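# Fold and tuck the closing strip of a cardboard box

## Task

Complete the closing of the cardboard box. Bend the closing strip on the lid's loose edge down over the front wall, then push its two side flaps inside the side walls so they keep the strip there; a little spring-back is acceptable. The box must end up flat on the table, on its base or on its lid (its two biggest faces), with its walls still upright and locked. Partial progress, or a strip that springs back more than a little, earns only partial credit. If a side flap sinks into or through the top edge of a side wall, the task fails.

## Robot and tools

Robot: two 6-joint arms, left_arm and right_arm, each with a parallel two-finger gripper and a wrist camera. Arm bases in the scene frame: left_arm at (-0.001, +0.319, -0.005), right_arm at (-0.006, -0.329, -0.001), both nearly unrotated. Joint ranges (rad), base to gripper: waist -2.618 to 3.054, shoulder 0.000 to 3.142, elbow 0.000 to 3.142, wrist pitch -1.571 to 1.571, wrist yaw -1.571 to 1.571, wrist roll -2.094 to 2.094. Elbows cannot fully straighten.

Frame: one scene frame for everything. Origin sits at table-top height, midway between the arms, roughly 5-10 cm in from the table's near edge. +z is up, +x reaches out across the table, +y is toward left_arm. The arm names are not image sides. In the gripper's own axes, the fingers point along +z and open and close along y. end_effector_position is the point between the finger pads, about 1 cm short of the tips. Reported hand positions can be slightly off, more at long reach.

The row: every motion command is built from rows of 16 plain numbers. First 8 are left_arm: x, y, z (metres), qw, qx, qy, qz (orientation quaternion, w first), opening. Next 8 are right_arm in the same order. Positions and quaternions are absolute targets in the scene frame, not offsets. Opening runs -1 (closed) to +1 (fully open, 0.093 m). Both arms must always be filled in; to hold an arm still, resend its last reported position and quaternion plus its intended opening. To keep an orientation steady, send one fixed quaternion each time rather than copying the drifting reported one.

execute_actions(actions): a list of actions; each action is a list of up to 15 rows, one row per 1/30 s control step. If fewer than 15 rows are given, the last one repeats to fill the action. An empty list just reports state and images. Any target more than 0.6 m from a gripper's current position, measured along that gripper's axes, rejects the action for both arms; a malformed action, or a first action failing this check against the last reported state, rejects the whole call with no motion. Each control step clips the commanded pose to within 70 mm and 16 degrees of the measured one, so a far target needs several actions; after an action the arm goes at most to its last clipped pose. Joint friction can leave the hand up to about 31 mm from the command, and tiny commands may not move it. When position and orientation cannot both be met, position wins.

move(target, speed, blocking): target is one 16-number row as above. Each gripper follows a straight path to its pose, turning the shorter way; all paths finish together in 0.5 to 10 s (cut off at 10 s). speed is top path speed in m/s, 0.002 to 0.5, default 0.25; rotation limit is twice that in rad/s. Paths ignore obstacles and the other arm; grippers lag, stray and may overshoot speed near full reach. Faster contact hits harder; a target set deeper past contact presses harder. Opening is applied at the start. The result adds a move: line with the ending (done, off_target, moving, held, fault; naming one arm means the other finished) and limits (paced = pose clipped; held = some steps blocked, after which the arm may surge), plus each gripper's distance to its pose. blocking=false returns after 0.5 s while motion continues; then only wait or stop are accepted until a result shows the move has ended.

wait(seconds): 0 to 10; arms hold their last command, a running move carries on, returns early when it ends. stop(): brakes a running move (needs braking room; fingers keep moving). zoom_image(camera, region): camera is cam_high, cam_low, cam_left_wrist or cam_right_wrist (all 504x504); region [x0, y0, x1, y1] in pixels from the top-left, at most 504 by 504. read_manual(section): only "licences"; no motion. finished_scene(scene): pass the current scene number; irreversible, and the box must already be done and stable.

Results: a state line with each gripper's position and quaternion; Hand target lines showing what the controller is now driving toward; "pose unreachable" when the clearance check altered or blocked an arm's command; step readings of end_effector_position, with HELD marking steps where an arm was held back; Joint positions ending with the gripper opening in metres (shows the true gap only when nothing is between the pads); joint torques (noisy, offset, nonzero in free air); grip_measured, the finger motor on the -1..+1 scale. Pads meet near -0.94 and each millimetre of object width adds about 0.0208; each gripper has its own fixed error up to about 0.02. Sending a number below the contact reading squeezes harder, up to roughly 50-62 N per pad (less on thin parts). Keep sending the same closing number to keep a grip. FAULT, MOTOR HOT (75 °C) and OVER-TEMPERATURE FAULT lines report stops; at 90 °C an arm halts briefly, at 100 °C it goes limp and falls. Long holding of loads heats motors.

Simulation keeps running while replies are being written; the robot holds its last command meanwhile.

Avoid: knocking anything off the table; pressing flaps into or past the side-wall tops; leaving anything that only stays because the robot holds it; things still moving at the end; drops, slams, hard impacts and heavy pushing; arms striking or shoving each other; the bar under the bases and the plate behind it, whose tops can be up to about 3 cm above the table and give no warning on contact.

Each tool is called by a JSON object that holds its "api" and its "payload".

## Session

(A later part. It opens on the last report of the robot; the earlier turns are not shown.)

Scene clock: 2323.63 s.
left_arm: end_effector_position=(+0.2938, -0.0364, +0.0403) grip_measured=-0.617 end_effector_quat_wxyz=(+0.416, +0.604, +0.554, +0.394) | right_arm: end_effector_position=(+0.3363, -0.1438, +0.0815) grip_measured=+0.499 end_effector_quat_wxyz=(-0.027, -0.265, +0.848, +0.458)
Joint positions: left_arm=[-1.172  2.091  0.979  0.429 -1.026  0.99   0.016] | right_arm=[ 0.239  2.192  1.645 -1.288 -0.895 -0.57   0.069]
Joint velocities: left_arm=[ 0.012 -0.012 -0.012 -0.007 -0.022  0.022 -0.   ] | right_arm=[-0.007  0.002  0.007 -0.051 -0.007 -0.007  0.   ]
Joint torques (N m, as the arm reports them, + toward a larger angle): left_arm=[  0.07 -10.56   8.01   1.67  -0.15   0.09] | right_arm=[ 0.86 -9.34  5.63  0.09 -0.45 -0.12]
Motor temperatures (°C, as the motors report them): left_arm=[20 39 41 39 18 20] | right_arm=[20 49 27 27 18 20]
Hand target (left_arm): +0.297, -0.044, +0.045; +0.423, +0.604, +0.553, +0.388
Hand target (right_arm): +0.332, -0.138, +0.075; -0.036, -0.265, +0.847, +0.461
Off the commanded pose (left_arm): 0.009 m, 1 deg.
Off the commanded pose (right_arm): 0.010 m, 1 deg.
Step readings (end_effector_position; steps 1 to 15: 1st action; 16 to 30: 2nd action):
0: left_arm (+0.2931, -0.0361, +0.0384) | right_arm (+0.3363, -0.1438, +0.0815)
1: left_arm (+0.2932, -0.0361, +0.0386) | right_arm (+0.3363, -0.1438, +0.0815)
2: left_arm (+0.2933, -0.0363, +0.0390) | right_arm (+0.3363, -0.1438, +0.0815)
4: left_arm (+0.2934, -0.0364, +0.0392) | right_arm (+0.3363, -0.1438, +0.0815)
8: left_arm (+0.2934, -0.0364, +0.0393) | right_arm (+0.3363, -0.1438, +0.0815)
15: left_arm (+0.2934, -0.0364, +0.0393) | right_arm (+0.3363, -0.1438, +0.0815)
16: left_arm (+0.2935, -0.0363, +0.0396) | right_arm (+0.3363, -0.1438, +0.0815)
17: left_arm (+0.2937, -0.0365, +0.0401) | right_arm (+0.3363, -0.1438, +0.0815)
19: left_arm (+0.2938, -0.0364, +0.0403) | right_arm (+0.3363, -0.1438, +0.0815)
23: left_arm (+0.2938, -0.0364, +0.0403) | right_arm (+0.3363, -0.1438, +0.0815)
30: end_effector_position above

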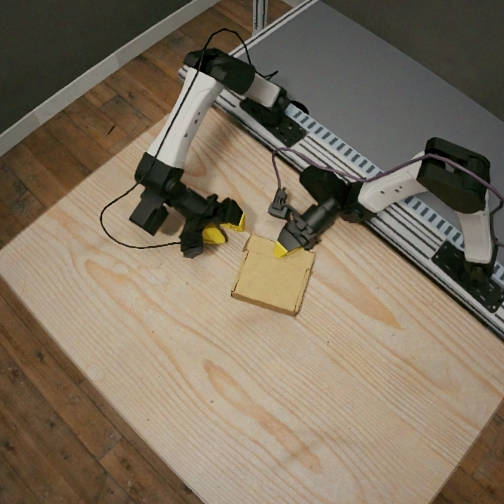

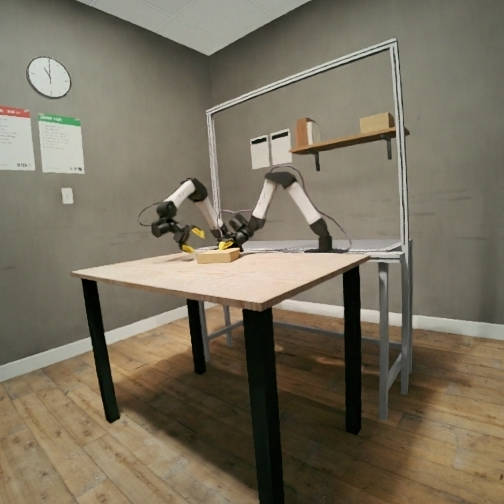

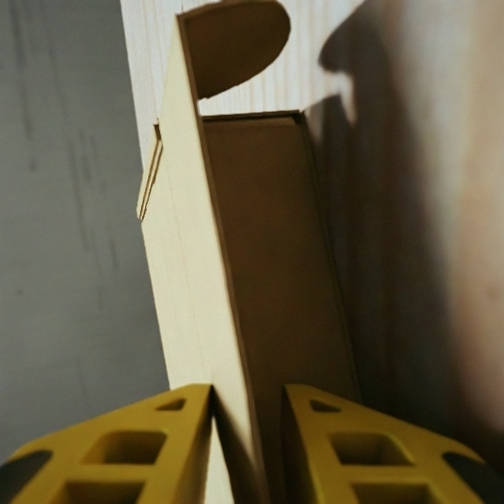

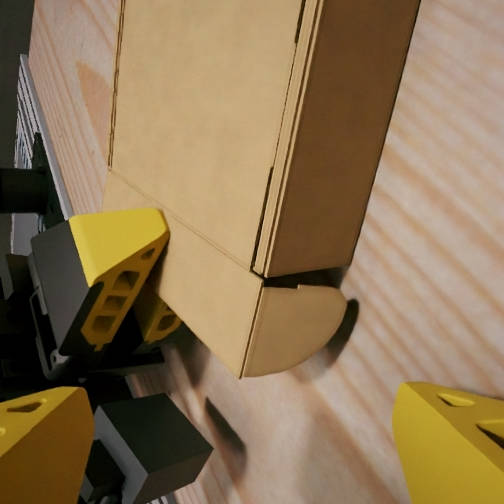

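{"api": "execute_actions", "payload": {"actions": [[[0.297,-0.044,0.0445,0.4228,0.6041,0.5531,0.3878,-0.62,0.316,-0.130,0.066,-0.0362,-0.2645,0.8464,0.4605,0.45]],[[0.297,-0.044,0.0445,0.4228,0.6041,0.5531,0.3878,-0.62,0.312,-0.122,0.060,-0.0362,-0.2645,0.8464,0.4605,0.45]],[[0.297,-0.044,0.0445,0.4228,0.6041,0.5531,0.3878,-0.62,0.309,-0.114,0.053,-0.0362,-0.2645,0.8464,0.4605,0.45]]]}}

Scene clock: 2345.87 s.
left_arm: end_effector_position=(+0.2938, -0.0364, +0.0403) grip_measured=-0.617 end_effector_quat_wxyz=(+0.416, +0.604, +0.554, +0.394) | right_arm: end_effector_position=(+0.3111, -0.1187, +0.0494) grip_measured=+0.452 end_effector_quat_wxyz=(-0.042, -0.261, +0.849, +0.457)
Joint positions: left_arm=[-1.172  2.091  0.979  0.429 -1.026  0.99   0.016] | right_arm=[ 0.315  2.166  1.464 -1.075 -0.906 -0.459  0.067]
Joint velocities: left_arm=[-0.017 -0.027  0.017 -0.007 -0.037 -0.051 -0.   ] | right_arm=[-0.007 -0.017 -0.012 -0.007 -0.022  0.051  0.   ]
Joint torques (N m, as the arm reports them, + toward a larger angle): left_arm=[  0.1  -10.62   8.07   1.71  -0.11   0.07] | right_arm=[  0.53 -10.97   5.41   0.17  -0.51  -0.14]
Motor temperatures (°C, as the motors report them): left_arm=[20 41 41 38 18 20] | right_arm=[20 50 27 26 19 20]
Hand target (left_arm): +0.297, -0.044, +0.045; +0.423, +0.604, +0.553, +0.388
Hand target (right_arm): +0.309, -0.114, +0.053; -0.036, -0.265, +0.847, +0.460
Off the commanded pose (left_arm): 0.009 m, 1 deg.
Off the commanded pose (right_arm): 0.006 m, 1 deg.
Step readings (end_effector_position; steps 1 to 15: 1st action; 16 to 30: 2nd action; 31 to 45: 3rd action):
0: left_arm (+0.2938, -0.0364, +0.0403) | right_arm (+0.3363, -0.1438, +0.0815)
1: left_arm (+0.2938, -0.0364, +0.0403) | right_arm (+0.3351, -0.1429, +0.0795)
2: left_arm (+0.2938, -0.0364, +0.0403) | right_arm (+0.3306, -0.1422, +0.0763)
4: left_arm (+0.2938, -0.0364, +0.0403) | right_arm (+0.3190, -0.1396, +0.0691)
8: left_arm (+0.2938, -0.0364, +0.0403) | right_arm (+0.3121, -0.1352, +0.0634)
15: left_arm (+0.2938, -0.0364, +0.0403) | right_arm (+0.3163, -0.1342, +0.0622)
16: left_arm (+0.2938, -0.0364, +0.0403) | right_arm (+0.3164, -0.1337, +0.0614)
17: left_arm (+0.2938, -0.0364, +0.0403) | right_arm (+0.3159, -0.1328, +0.0603)
19: left_arm (+0.2938, -0.0364, +0.0403) | right_arm (+0.3133, -0.1305, +0.0579)
23: left_arm (+0.2938, -0.0364, +0.0403) | right_arm (+0.3119, -0.1275, +0.0561)
30: left_arm (+0.2938, -0.0364, +0.0403) | right_arm (+0.3140, -0.1270, +0.0556)
31: left_arm (+0.2938, -0.0364, +0.0403) | right_arm (+0.3139, -0.1263, +0.0548)
32: left_arm (+0.2938, -0.0364, +0.0403) | right_arm (+0.3134, -0.1253, +0.0538)
34: left_arm (+0.2938, -0.0364, +0.0403) | right_arm (+0.3107, -0.1226, +0.0512)
38: left_arm (+0.2938, -0.0364, +0.0403) | right_arm (+0.3090, -0.1193, +0.0498)
45: end_effector_position above

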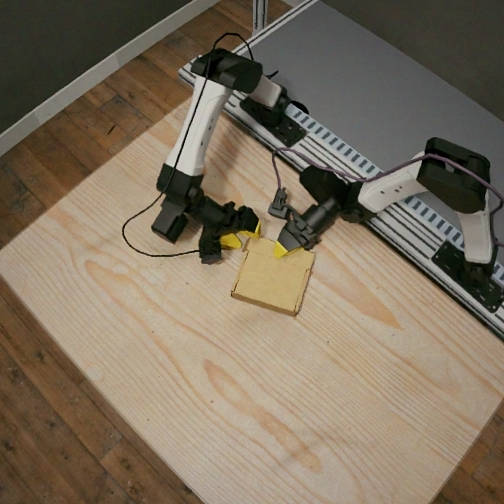

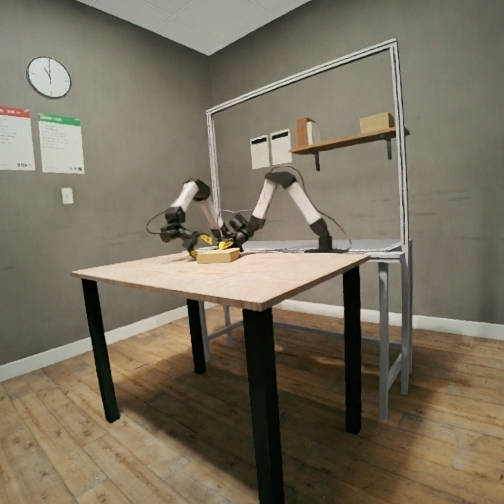

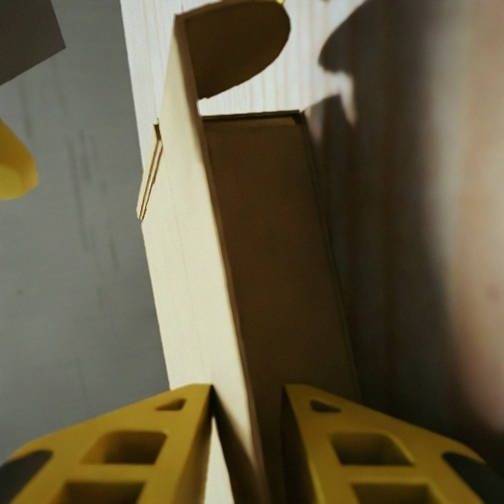

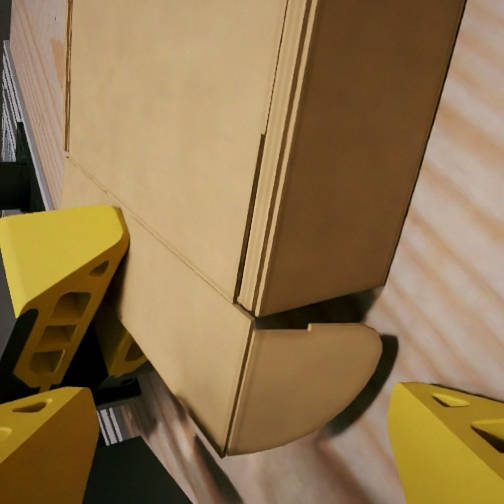

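{"api": "execute_actions", "payload": {"actions": [[[0.297,-0.044,0.0445,0.4228,0.6041,0.5531,0.3878,-0.62,0.306,-0.107,0.050,-0.0362,-0.2645,0.8464,0.4605,0.45]],[[0.297,-0.044,0.0445,0.4228,0.6041,0.5531,0.3878,-0.62,0.3025,-0.100,0.048,-0.0362,-0.2645,0.8464,0.4605,0.45]],[[0.297,-0.044,0.0445,0.4228,0.6041,0.5531,0.3878,-0.62,0.3025,-0.100,0.048,-0.0362,-0.2645,0.8464,0.4605,0.45]]]}}

Scene clock: 2357.53 s.
left_arm: end_effector_position=(+0.2938, -0.0364, +0.0403) grip_measured=-0.617 end_effector_quat_wxyz=(+0.416, +0.604, +0.554, +0.394) | right_arm: end_effector_position=(+0.3072, -0.1074, +0.0474) grip_measured=+0.452 end_effector_quat_wxyz=(-0.040, -0.257, +0.852, +0.456)
Joint positions: left_arm=[-1.172  2.091  0.979  0.429 -1.026  0.99   0.016] | right_arm=[ 0.346  2.146  1.426 -1.003 -0.911 -0.39   0.067]
Joint velocities: left_arm=[ 0.002 -0.022 -0.002  0.022 -0.007  0.022 -0.   ] | right_arm=[-0.002  0.012 -0.007  0.022  0.007  0.007 -0.   ]
Joint torques (N m, as the arm reports them, + toward a larger angle): left_arm=[  0.1  -10.58   8.08   1.7   -0.14   0.09] | right_arm=[  1.23 -10.41   4.95   0.45  -0.53  -0.16]
Motor temperatures (°C, as the motors report them): left_arm=[20 42 41 38 18 20] | right_arm=[20 52 26 25 19 20]
Hand target (left_arm): +0.297, -0.044, +0.045; +0.423, +0.604, +0.553, +0.388
Hand target (right_arm): +0.302, -0.100, +0.048; -0.036, -0.265, +0.846, +0.461
Off the commanded pose (left_arm): 0.009 m, 1 deg.
Off the commanded pose (right_arm): 0.009 m, 1 deg.
Step readings (end_effector_position; steps 1 to 15: 1st action; 16 to 30: 2nd action; 31 to 45: 3rd action):
0: left_arm (+0.2938, -0.0364, +0.0403) | right_arm (+0.3116, -0.1186, +0.0493)
1: left_arm (+0.2938, -0.0364, +0.0403) | right_arm (+0.3114, -0.1181, +0.0488)
2: left_arm (+0.2938, -0.0364, +0.0403) | right_arm (+0.3109, -0.1173, +0.0482)
4: left_arm (+0.2938, -0.0364, +0.0403) | right_arm (+0.3097, -0.1156, +0.0477)
8: left_arm (+0.2938, -0.0364, +0.0403) | right_arm (+0.3092, -0.1136, +0.0475)
15: left_arm (+0.2938, -0.0364, +0.0403) | right_arm (+0.3096, -0.1134, +0.0476)
16: left_arm (+0.2938, -0.0364, +0.0403) | right_arm (+0.3094, -0.1131, +0.0474)
17: left_arm (+0.2938, -0.0364, +0.0403) | right_arm (+0.3091, -0.1126, +0.0476)
19: left_arm (+0.2938, -0.0364, +0.0403) | right_arm (+0.3076, -0.1101, +0.0474)
23: left_arm (+0.2938, -0.0364, +0.0403) | right_arm (+0.3067, -0.1076, +0.0473)
30: left_arm (+0.2938, -0.0364, +0.0403) | right_arm (+0.3070, -0.1075, +0.0472)
31: left_arm (+0.2938, -0.0364, +0.0403) | right_arm (+0.3070, -0.1075, +0.0474)
32: left_arm (+0.2938, -0.0364, +0.0403) | right_arm (+0.3070, -0.1075, +0.0474)
34: left_arm (+0.2938, -0.0364, +0.0403) | right_arm (+0.3071, -0.1075, +0.0474)
38: left_arm (+0.2938, -0.0364, +0.0403) | right_arm (+0.3071, -0.1075, +0.0474)
45: end_effector_position above

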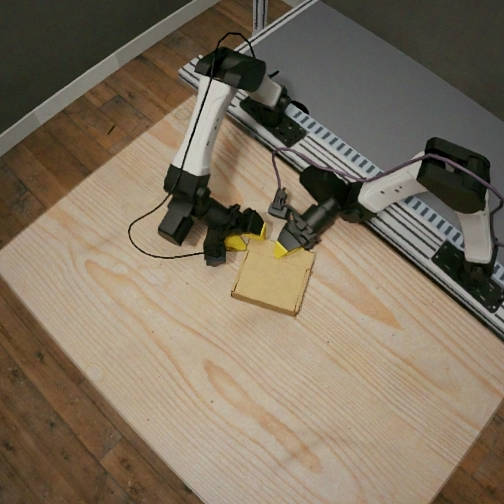

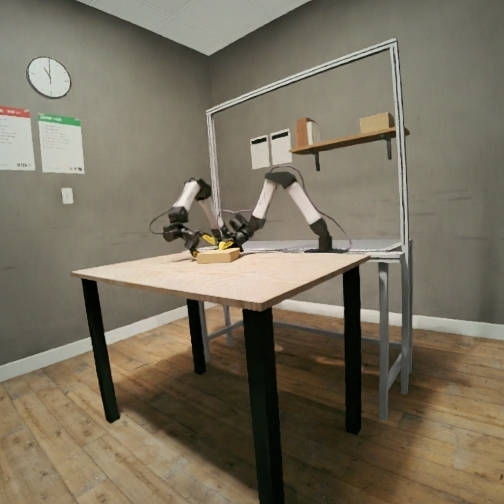

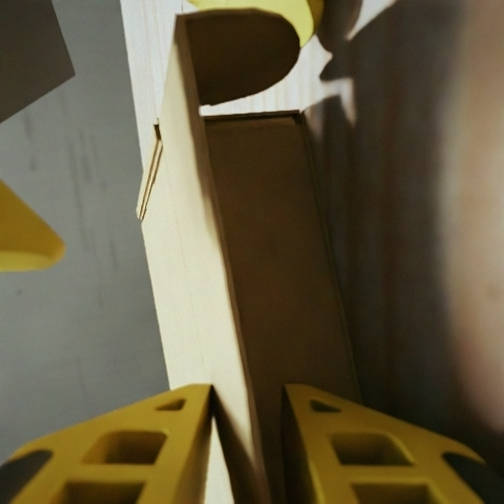

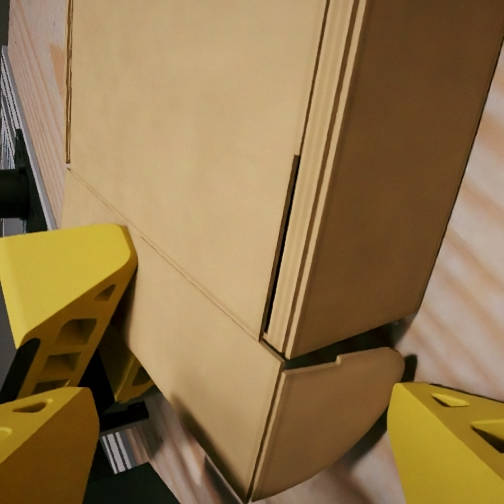

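{"api": "execute_actions", "payload": {"actions": []}}

Scene clock: 2374.43 s.
left_arm: end_effector_position=(+0.2938, -0.0364, +0.0403) grip_measured=-0.617 end_effector_quat_wxyz=(+0.416, +0.604, +0.554, +0.394) | right_arm: end_effector_position=(+0.3072, -0.1074, +0.0474) grip_measured=+0.452 end_effector_quat_wxyz=(-0.040, -0.257, +0.852, +0.456)
Joint positions: left_arm=[-1.172  2.091  0.979  0.429 -1.026  0.99   0.016] | right_arm=[ 0.346  2.146  1.426 -1.003 -0.911 -0.39   0.067]
Joint velocities: left_arm=[ 0.007 -0.027 -0.017 -0.037 -0.037  0.022  0.   ] | right_arm=[ 0.007 -0.012 -0.007  0.066  0.051 -0.037 -0.   ]
Joint torques (N m, as the arm reports them, + toward a larger angle): left_arm=[  0.14 -10.5    7.92   1.7   -0.14   0.1 ] | right_arm=[  1.27 -10.42   4.93   0.44  -0.53  -0.14]
Motor temperatures (°C, as the motors report them): left_arm=[20 43 41 38 18 20] | right_arm=[20 54 26 25 19 20]
Hand target (left_arm): +0.297, -0.044, +0.045; +0.423, +0.604, +0.553, +0.388
Hand target (right_arm): +0.302, -0.100, +0.048; -0.036, -0.265, +0.846, +0.461
Off the commanded pose (left_arm): 0.009 m, 1 deg.
Off the commanded pose (right_arm): 0.009 m, 1 deg.

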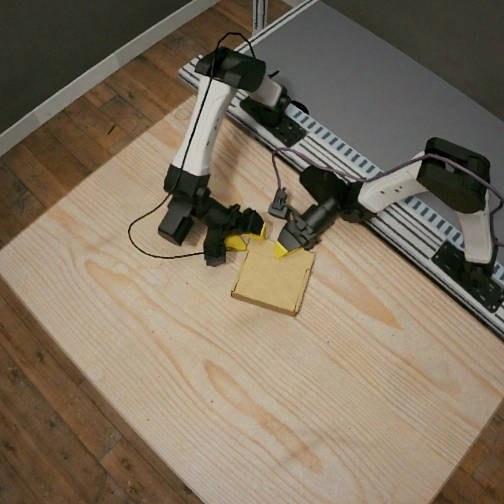

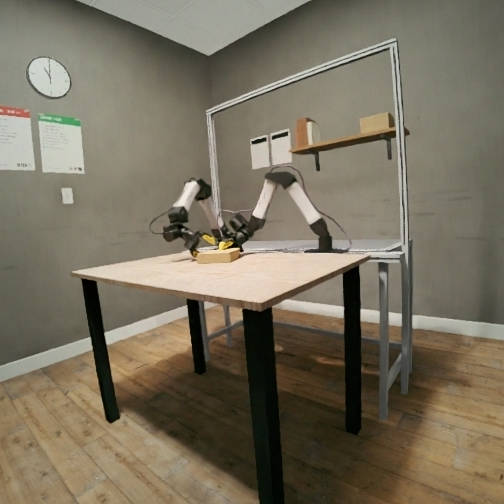

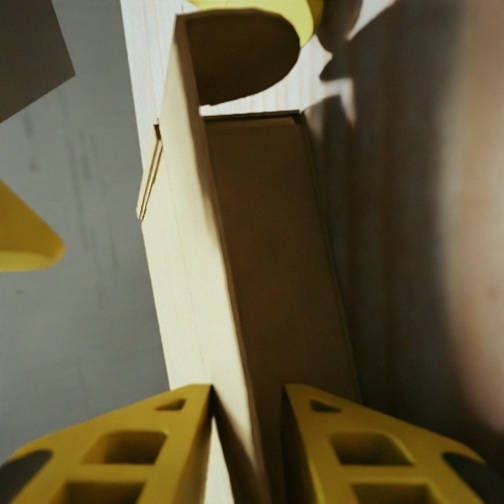

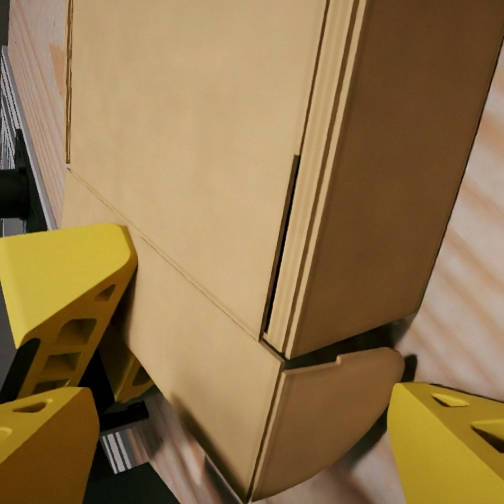

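{"api": "execute_actions", "payload": {"actions": [[[0.297,-0.044,0.0445,0.4228,0.6041,0.5531,0.3878,-0.62,0.301,-0.098,0.043,-0.0362,-0.2645,0.8464,0.4605,0.45]],[[0.297,-0.044,0.0445,0.4228,0.6041,0.5531,0.3878,-0.62,0.301,-0.098,0.043,-0.0362,-0.2645,0.8464,0.4605,0.45]]]}}

Scene clock: 2382.30 s.
left_arm: end_effector_position=(+0.2938, -0.0364, +0.0403) grip_measured=-0.617 end_effector_quat_wxyz=(+0.416, +0.604, +0.554, +0.394) | right_arm: end_effector_position=(+0.3072, -0.1073, +0.0469) grip_measured=+0.452 end_effector_quat_wxyz=(-0.037, -0.254, +0.852, +0.456)
Joint positions: left_arm=[-1.172  2.091  0.979  0.429 -1.026  0.99   0.016] | right_arm=[ 0.346  2.141  1.416 -0.987 -0.912 -0.379  0.067]
Joint velocities: left_arm=[-0.007 -0.007 -0.002 -0.051 -0.037 -0.037 -0.001] | right_arm=[-0.007 -0.012  0.002  0.022 -0.051  0.022  0.   ]
Joint torques (N m, as the arm reports them, + toward a larger angle): left_arm=[  0.06 -10.51   8.14   1.72  -0.14   0.09] | right_arm=[ 1.66 -9.7   4.45  0.56 -0.53 -0.17]
Motor temperatures (°C, as the motors report them): left_arm=[20 43 41 38 18 20] | right_arm=[20 54 26 24 19 20]
Hand target (left_arm): +0.297, -0.044, +0.045; +0.423, +0.604, +0.553, +0.388
Hand target (right_arm): +0.301, -0.098, +0.043; -0.037, -0.265, +0.846, +0.461
Off the commanded pose (left_arm): 0.009 m, 1 deg.
Off the commanded pose (right_arm): 0.012 m, 1 deg.
Step readings (end_effector_position; steps 1 to 15: 1st action; 16 to 30: 2nd action):
0: left_arm (+0.2938, -0.0364, +0.0403) | right_arm (+0.3072, -0.1074, +0.0474)
1: left_arm (+0.2938, -0.0364, +0.0403) | right_arm (+0.3070, -0.1074, +0.0469)
2: left_arm (+0.2938, -0.0364, +0.0403) | right_arm (+0.3069, -0.1074, +0.0469)
4: left_arm (+0.2938, -0.0364, +0.0403) | right_arm (+0.3069, -0.1073, +0.0469)
8: left_arm (+0.2938, -0.0364, +0.0403) | right_arm (+0.3070, -0.1073, +0.0468)
15: left_arm (+0.2938, -0.0364, +0.0403) | right_arm (+0.3072, -0.1073, +0.0469)
16: left_arm (+0.2938, -0.0364, +0.0403) | right_arm (+0.3072, -0.1073, +0.0469)
17: left_arm (+0.2938, -0.0364, +0.0403) | right_arm (+0.3072, -0.1073, +0.0469)
19: left_arm (+0.2938, -0.0364, +0.0403) | right_arm (+0.3072, -0.1073, +0.0469)
23: left_arm (+0.2938, -0.0364, +0.0403) | right_arm (+0.3072, -0.1073, +0.0469)
30: end_effector_position above

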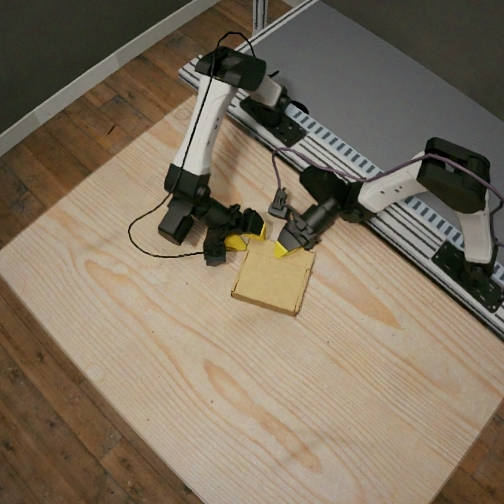

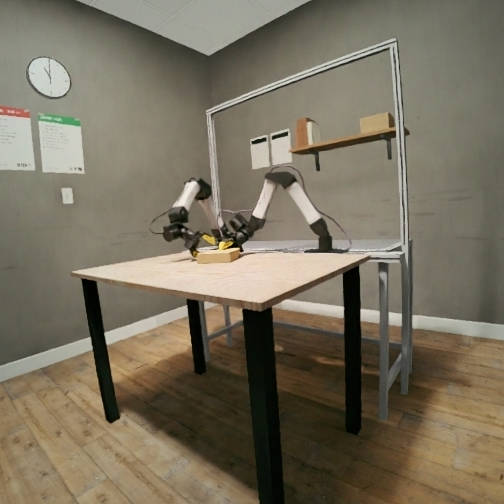

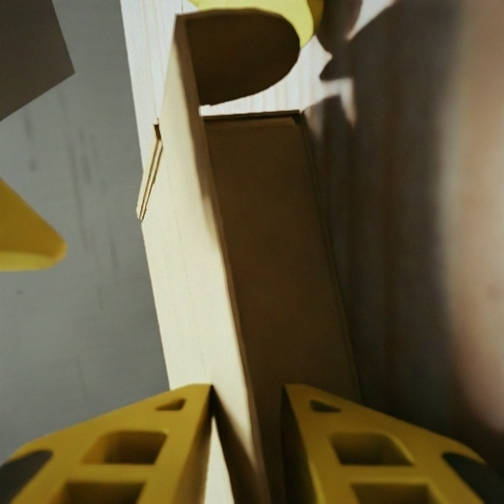

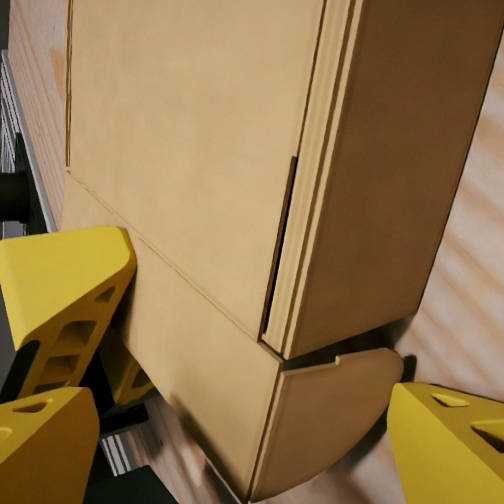

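{"api": "execute_actions", "payload": {"actions": [[[0.297,-0.044,0.0445,0.4228,0.6041,0.5531,0.3878,-0.62,0.299,-0.096,0.038,-0.0362,-0.2645,0.8464,0.4605,0.45]],[[0.297,-0.044,0.0445,0.4228,0.6041,0.5531,0.3878,-0.62,0.299,-0.096,0.038,-0.0362,-0.2645,0.8464,0.4605,0.45]]]}}

Scene clock: 2386.80 s.
left_arm: end_effector_position=(+0.2938, -0.0364, +0.0403) grip_measured=-0.617 end_effector_quat_wxyz=(+0.416, +0.604, +0.554, +0.394) | right_arm: end_effector_position=(+0.3072, -0.1071, +0.0465) grip_measured=+0.451 end_effector_quat_wxyz=(-0.034, -0.252, +0.853, +0.456)
Joint positions: left_arm=[-1.172  2.091  0.979  0.429 -1.026  0.99   0.016] | right_arm=[ 0.346  2.134  1.403 -0.968 -0.914 -0.368  0.067]
Joint velocities: left_arm=[ 0.002 -0.007  0.007 -0.066  0.037  0.007  0.   ] | right_arm=[ 0.002 -0.012  0.002 -0.037  0.022 -0.007 -0.   ]
Joint torques (N m, as the arm reports them, + toward a larger angle): left_arm=[  0.08 -10.5    7.94   1.71  -0.13   0.09] | right_arm=[ 2.12 -8.88  3.94  0.67 -0.51 -0.17]
Motor temperatures (°C, as the motors report them): left_arm=[20 43 41 38 18 20] | right_arm=[20 54 26 24 19 20]
Hand target (left_arm): +0.297, -0.044, +0.045; +0.423, +0.604, +0.553, +0.388
Hand target (right_arm): +0.299, -0.097, +0.038; -0.037, -0.265, +0.846, +0.461
Off the commanded pose (left_arm): 0.009 m, 1 deg.
Off the commanded pose (right_arm): 0.016 m, 2 deg.
Step readings (end_effector_position; steps 1 to 15: 1st action; 16 to 30: 2nd action):
0: left_arm (+0.2938, -0.0364, +0.0403) | right_arm (+0.3072, -0.1073, +0.0469)
1: left_arm (+0.2938, -0.0364, +0.0403) | right_arm (+0.3070, -0.1073, +0.0464)
2: left_arm (+0.2938, -0.0364, +0.0403) | right_arm (+0.3070, -0.1071, +0.0465)
4: left_arm (+0.2938, -0.0364, +0.0403) | right_arm (+0.3070, -0.1072, +0.0466)
8: left_arm (+0.2938, -0.0364, +0.0403) | right_arm (+0.3070, -0.1071, +0.0465)
15: left_arm (+0.2938, -0.0364, +0.0403) | right_arm (+0.3071, -0.1071, +0.0465)
16: left_arm (+0.2938, -0.0364, +0.0403) | right_arm (+0.3071, -0.1071, +0.0465)
17: left_arm (+0.2938, -0.0364, +0.0403) | right_arm (+0.3071, -0.1071, +0.0465)
19: left_arm (+0.2938, -0.0364, +0.0403) | right_arm (+0.3071, -0.1071, +0.0465)
23: left_arm (+0.2938, -0.0364, +0.0403) | right_arm (+0.3072, -0.1071, +0.0465)
30: end_effector_position above

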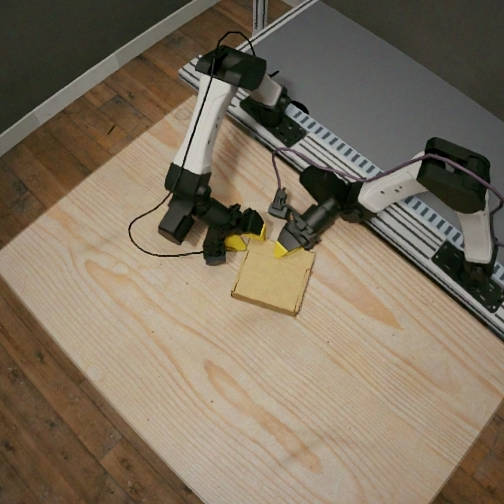

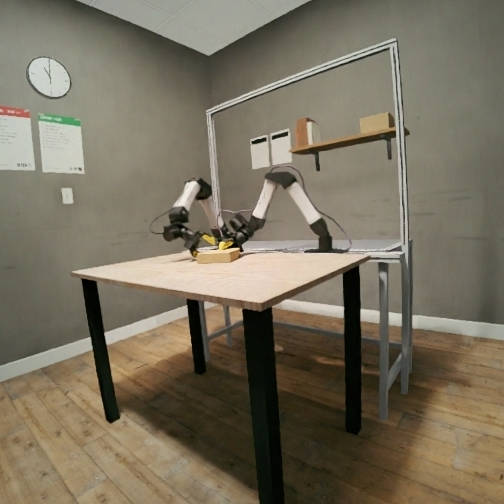

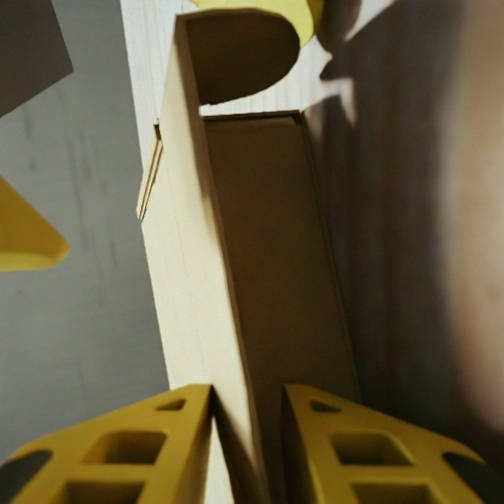

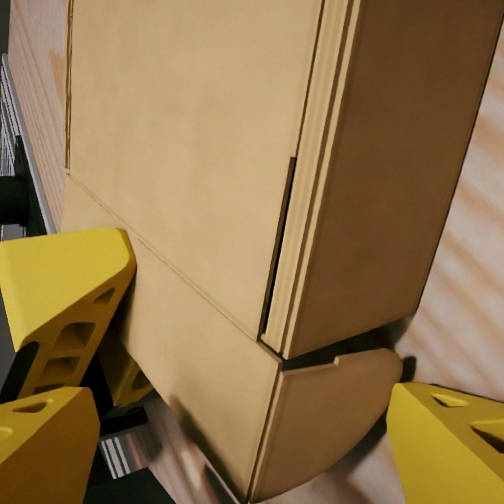

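{"api": "execute_actions", "payload": {"actions": [[[0.297,-0.044,0.0445,0.4228,0.6041,0.5531,0.3878,-0.62,0.300,-0.097,0.041,-0.0362,-0.2645,0.8464,0.4605,0.3]],[[0.297,-0.044,0.0445,0.4228,0.6041,0.5531,0.3878,-0.62,0.300,-0.097,0.041,-0.0362,-0.2645,0.8464,0.4605,0.15]],[[0.297,-0.044,0.0445,0.4228,0.6041,0.5531,0.3878,-0.62,0.300,-0.097,0.041,-0.0362,-0.2645,0.8464,0.4605,0.0]]]}}

Scene clock: 2400.03 s.
left_arm: end_effector_position=(+0.2938, -0.0364, +0.0403) grip_measured=-0.617 end_effector_quat_wxyz=(+0.416, +0.604, +0.554, +0.394) | right_arm: end_effector_position=(+0.3051, -0.1020, +0.0449) grip_measured=+0.002 end_effector_quat_wxyz=(-0.032, -0.261, +0.850, +0.456)
Joint positions: left_arm=[-1.172  2.091  0.979  0.429 -1.026  0.99   0.016] | right_arm=[ 0.361  2.135  1.397 -0.951 -0.914 -0.368  0.045]
Joint velocities: left_arm=[-0.007 -0.007 -0.002 -0.051 -0.037  0.037 -0.   ] | right_arm=[-0.017 -0.007  0.012  0.022 -0.007 -0.007  0.001]
Joint torques (N m, as the arm reports them, + toward a larger angle): left_arm=[  0.09 -10.46   8.07   1.72  -0.14   0.05] | right_arm=[ 0.76 -9.13  5.44  0.4  -0.51 -0.19]
Motor temperatures (°C, as the motors report them): left_arm=[20 44 41 38 18 20] | right_arm=[20 53 25 24 19 20]
Hand target (left_arm): +0.297, -0.044, +0.045; +0.423, +0.604, +0.553, +0.388
Hand target (right_arm): +0.300, -0.097, +0.041; -0.036, -0.265, +0.847, +0.461
Off the commanded pose (left_arm): 0.009 m, 1 deg.
Off the commanded pose (right_arm): 0.008 m, 1 deg.
Step readings (end_effector_position; steps 1 to 15: 1st action; 16 to 30: 2nd action; 31 to 45: 3rd action):
0: left_arm (+0.2938, -0.0364, +0.0403) | right_arm (+0.3072, -0.1071, +0.0465)
1: left_arm (+0.2938, -0.0364, +0.0403) | right_arm (+0.3074, -0.1070, +0.0465)
2: left_arm (+0.2938, -0.0364, +0.0403) | right_arm (+0.3073, -0.1061, +0.0460)
4: left_arm (+0.2938, -0.0364, +0.0403) | right_arm (+0.3055, -0.1042, +0.0452)
8: left_arm (+0.2938, -0.0364, +0.0403) | right_arm (+0.3045, -0.1022, +0.0450)
15: left_arm (+0.2938, -0.0364, +0.0403) | right_arm (+0.3045, -0.1022, +0.0450)
16: left_arm (+0.2938, -0.0364, +0.0403) | right_arm (+0.3046, -0.1021, +0.0450)
17: left_arm (+0.2938, -0.0364, +0.0403) | right_arm (+0.3047, -0.1021, +0.0450)
19: left_arm (+0.2938, -0.0364, +0.0403) | right_arm (+0.3048, -0.1021, +0.0450)
23: left_arm (+0.2938, -0.0364, +0.0403) | right_arm (+0.3049, -0.1021, +0.0450)
30: left_arm (+0.2938, -0.0364, +0.0403) | right_arm (+0.3049, -0.1021, +0.0450)
31: left_arm (+0.2938, -0.0364, +0.0403) | right_arm (+0.3050, -0.1020, +0.0449)
32: left_arm (+0.2938, -0.0364, +0.0403) | right_arm (+0.3050, -0.1020, +0.0449)
34: left_arm (+0.2938, -0.0364, +0.0403) | right_arm (+0.3051, -0.1020, +0.0449)
38: left_arm (+0.2938, -0.0364, +0.0403) | right_arm (+0.3051, -0.1020, +0.0449)
45: end_effector_position above

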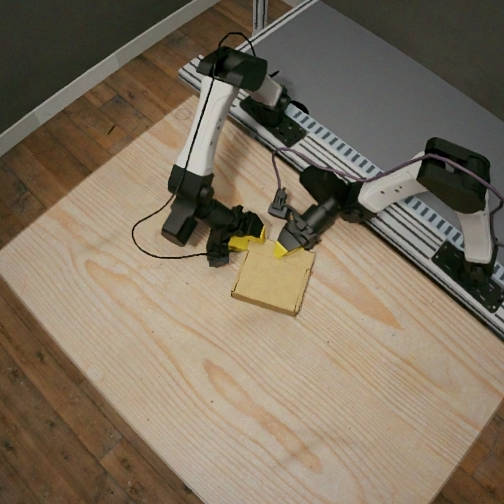

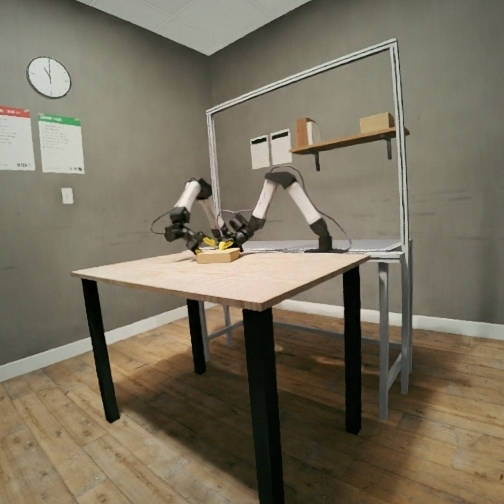

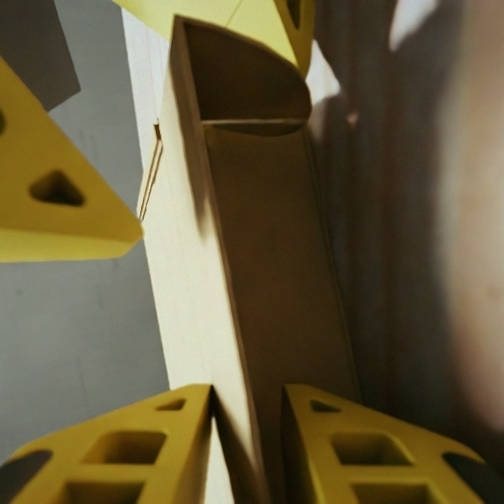

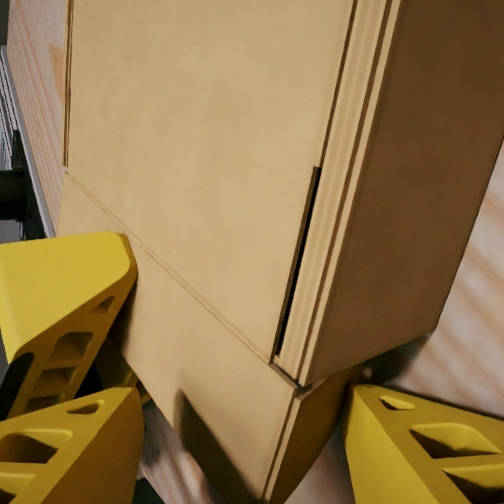

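{"api": "execute_actions", "payload": {"actions": [[[0.297,-0.044,0.0445,0.4228,0.6041,0.5531,0.3878,-0.62,0.300,-0.097,0.041,-0.0362,-0.2645,0.8464,0.4605,-0.15]],[[0.297,-0.044,0.0445,0.4228,0.6041,0.5531,0.3878,-0.62,0.300,-0.097,0.041,-0.0362,-0.2645,0.8464,0.4605,-0.35]]]}}

Scene clock: 2407.07 s.
left_arm: end_effector_position=(+0.2938, -0.0364, +0.0403) grip_measured=-0.617 end_effector_quat_wxyz=(+0.416, +0.604, +0.554, +0.394) | right_arm: end_effector_position=(+0.3054, -0.1019, +0.0449) grip_measured=-0.348 end_effector_quat_wxyz=(-0.031, -0.261, +0.850, +0.456)
Joint positions: left_arm=[-1.172  2.091  0.979  0.429 -1.026  0.99   0.016] | right_arm=[ 0.361  2.135  1.397 -0.949 -0.914 -0.368  0.028]
Joint velocities: left_arm=[-0.007  0.002 -0.002 -0.051  0.066 -0.007  0.   ] | right_arm=[-0.002  0.002 -0.002  0.007 -0.007 -0.022 -0.   ]
Joint torques (N m, as the arm reports them, + toward a larger angle): left_arm=[  0.1  -10.47   7.97   1.7   -0.13   0.09] | right_arm=[ 0.77 -9.14  5.42  0.39 -0.51 -0.19]
Motor temperatures (°C, as the motors report them): left_arm=[20 44 41 37 18 20] | right_arm=[20 53 26 24 19 20]
Hand target (left_arm): +0.297, -0.044, +0.045; +0.423, +0.604, +0.553, +0.388
Hand target (right_arm): +0.300, -0.097, +0.041; -0.036, -0.265, +0.847, +0.461
Off the commanded pose (left_arm): 0.009 m, 1 deg.
Off the commanded pose (right_arm): 0.008 m, 1 deg.
Step readings (end_effector_position; steps 1 to 15: 1st action; 16 to 30: 2nd action):
0: left_arm (+0.2938, -0.0364, +0.0403) | right_arm (+0.3051, -0.1020, +0.0449)
1: left_arm (+0.2938, -0.0364, +0.0403) | right_arm (+0.3052, -0.1020, +0.0449)
2: left_arm (+0.2938, -0.0364, +0.0403) | right_arm (+0.3052, -0.1020, +0.0449)
4: left_arm (+0.2938, -0.0364, +0.0403) | right_arm (+0.3052, -0.1020, +0.0449)
8: left_arm (+0.2938, -0.0364, +0.0403) | right_arm (+0.3052, -0.1020, +0.0449)
15: left_arm (+0.2938, -0.0364, +0.0403) | right_arm (+0.3052, -0.1020, +0.0449)
16: left_arm (+0.2938, -0.0364, +0.0403) | right_arm (+0.3053, -0.1019, +0.0449)
17: left_arm (+0.2938, -0.0364, +0.0403) | right_arm (+0.3054, -0.1019, +0.0449)
19: left_arm (+0.2938, -0.0364, +0.0403) | right_arm (+0.3054, -0.1019, +0.0449)
23: left_arm (+0.2938, -0.0364, +0.0403) | right_arm (+0.3054, -0.1019, +0.0449)
30: end_effector_position above

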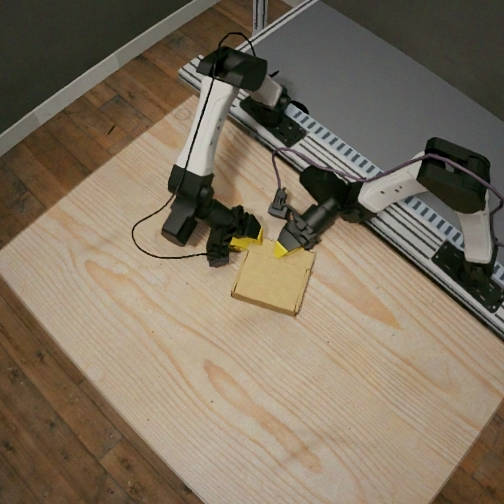

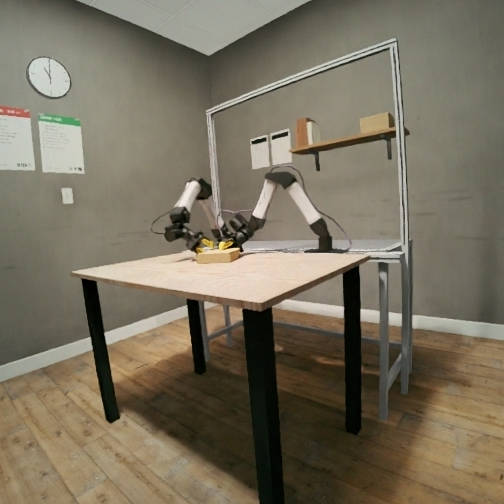

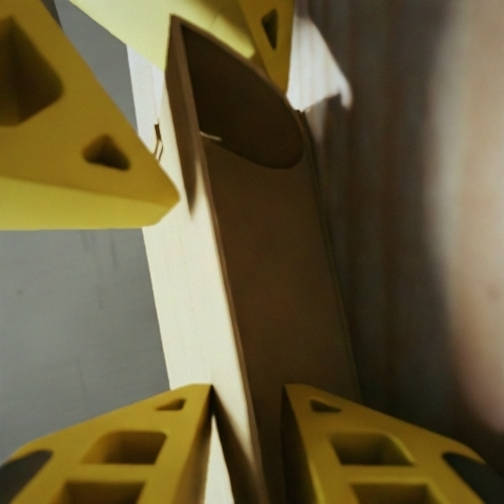

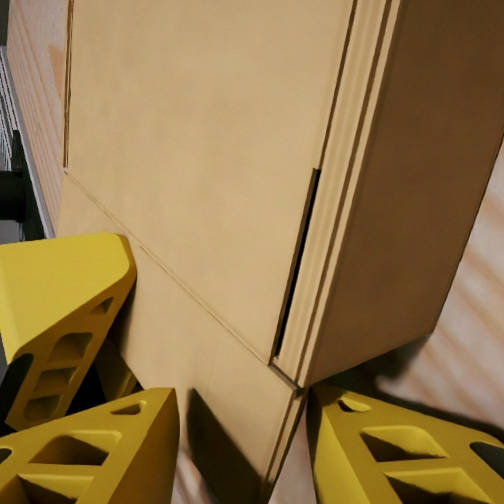

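{"api": "execute_actions", "payload": {"actions": [[[0.297,-0.044,0.0445,0.4228,0.6041,0.5531,0.3878,-0.62,0.300,-0.097,0.041,-0.0362,-0.2645,0.8464,0.4605,-0.45]],[[0.297,-0.044,0.0445,0.4228,0.6041,0.5531,0.3878,-0.62,0.300,-0.097,0.041,-0.0362,-0.2645,0.8464,0.4605,-0.55]]]}}

Scene clock: 2412.77 s.
left_arm: end_effector_position=(+0.2938, -0.0364, +0.0403) grip_measured=-0.617 end_effector_quat_wxyz=(+0.416, +0.604, +0.554, +0.394) | right_arm: end_effector_position=(+0.3055, -0.1017, +0.0451) grip_measured=-0.548 end_effector_quat_wxyz=(-0.031, -0.261, +0.850, +0.457)
Joint positions: left_arm=[-1.172  2.091  0.979  0.429 -1.026  0.99   0.016] | right_arm=[ 0.361  2.135  1.397 -0.948 -0.916 -0.368  0.019]
Joint velocities: left_arm=[ 0.002  0.007 -0.022 -0.051 -0.051  0.007  0.001] | right_arm=[-0.007  0.002  0.027 -0.051  0.022 -0.037 -0.001]
Joint torques (N m, as the arm reports them, + toward a larger angle): left_arm=[  0.2  -10.45   8.02   1.71  -0.16   0.09] | right_arm=[ 0.77 -9.13  5.46  0.38 -0.49 -0.19]
Motor temperatures (°C, as the motors report them): left_arm=[20 44 41 37 18 20] | right_arm=[20 52 26 24 19 20]
Hand target (left_arm): +0.297, -0.044, +0.045; +0.423, +0.604, +0.553, +0.388
Hand target (right_arm): +0.300, -0.097, +0.041; -0.036, -0.265, +0.847, +0.460
Off the commanded pose (left_arm): 0.009 m, 1 deg.
Off the commanded pose (right_arm): 0.008 m, 1 deg.
Step readings (end_effector_position; steps 1 to 15: 1st action; 16 to 30: 2nd action):
0: left_arm (+0.2938, -0.0364, +0.0403) | right_arm (+0.3054, -0.1019, +0.0449)
1: left_arm (+0.2938, -0.0364, +0.0403) | right_arm (+0.3054, -0.1019, +0.0449)
2: left_arm (+0.2938, -0.0364, +0.0403) | right_arm (+0.3055, -0.1019, +0.0449)
4: left_arm (+0.2938, -0.0364, +0.0403) | right_arm (+0.3055, -0.1019, +0.0449)
8: left_arm (+0.2938, -0.0364, +0.0403) | right_arm (+0.3055, -0.1019, +0.0449)
15: left_arm (+0.2938, -0.0364, +0.0403) | right_arm (+0.3055, -0.1019, +0.0449)
16: left_arm (+0.2938, -0.0364, +0.0403) | right_arm (+0.3055, -0.1018, +0.0449)
17: left_arm (+0.2938, -0.0364, +0.0403) | right_arm (+0.3055, -0.1017, +0.0451)
19: left_arm (+0.2938, -0.0364, +0.0403) | right_arm (+0.3055, -0.1017, +0.0451)
23: left_arm (+0.2938, -0.0364, +0.0403) | right_arm (+0.3055, -0.1017, +0.0451)
30: end_effector_position above

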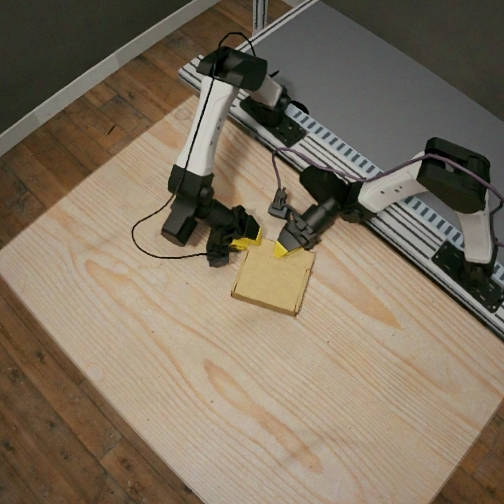

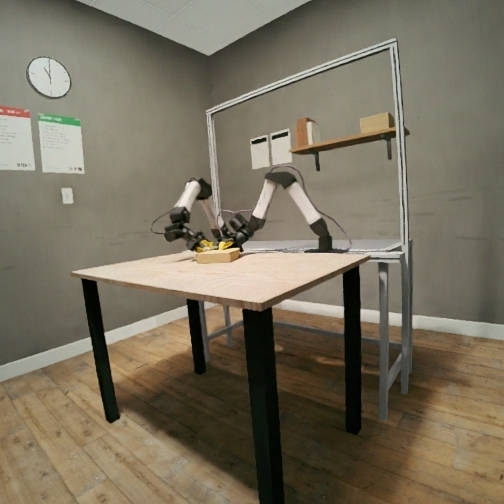

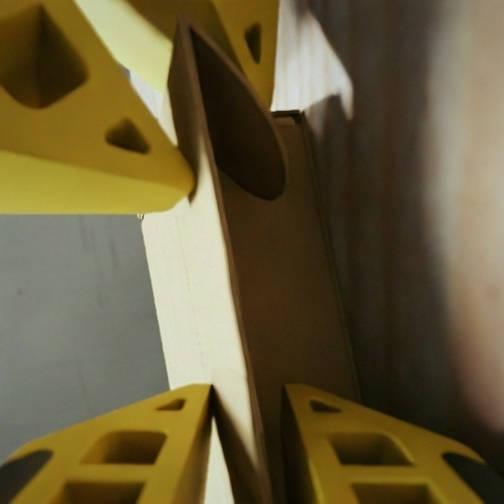

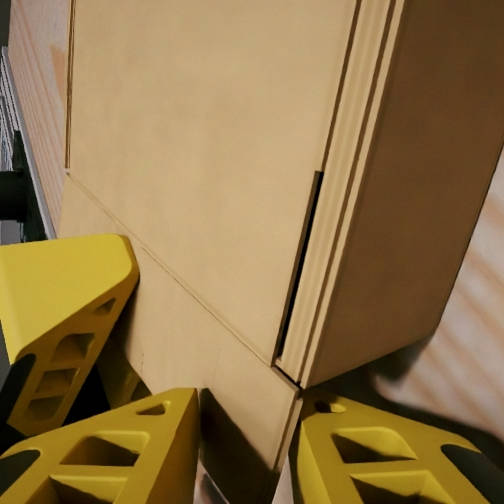

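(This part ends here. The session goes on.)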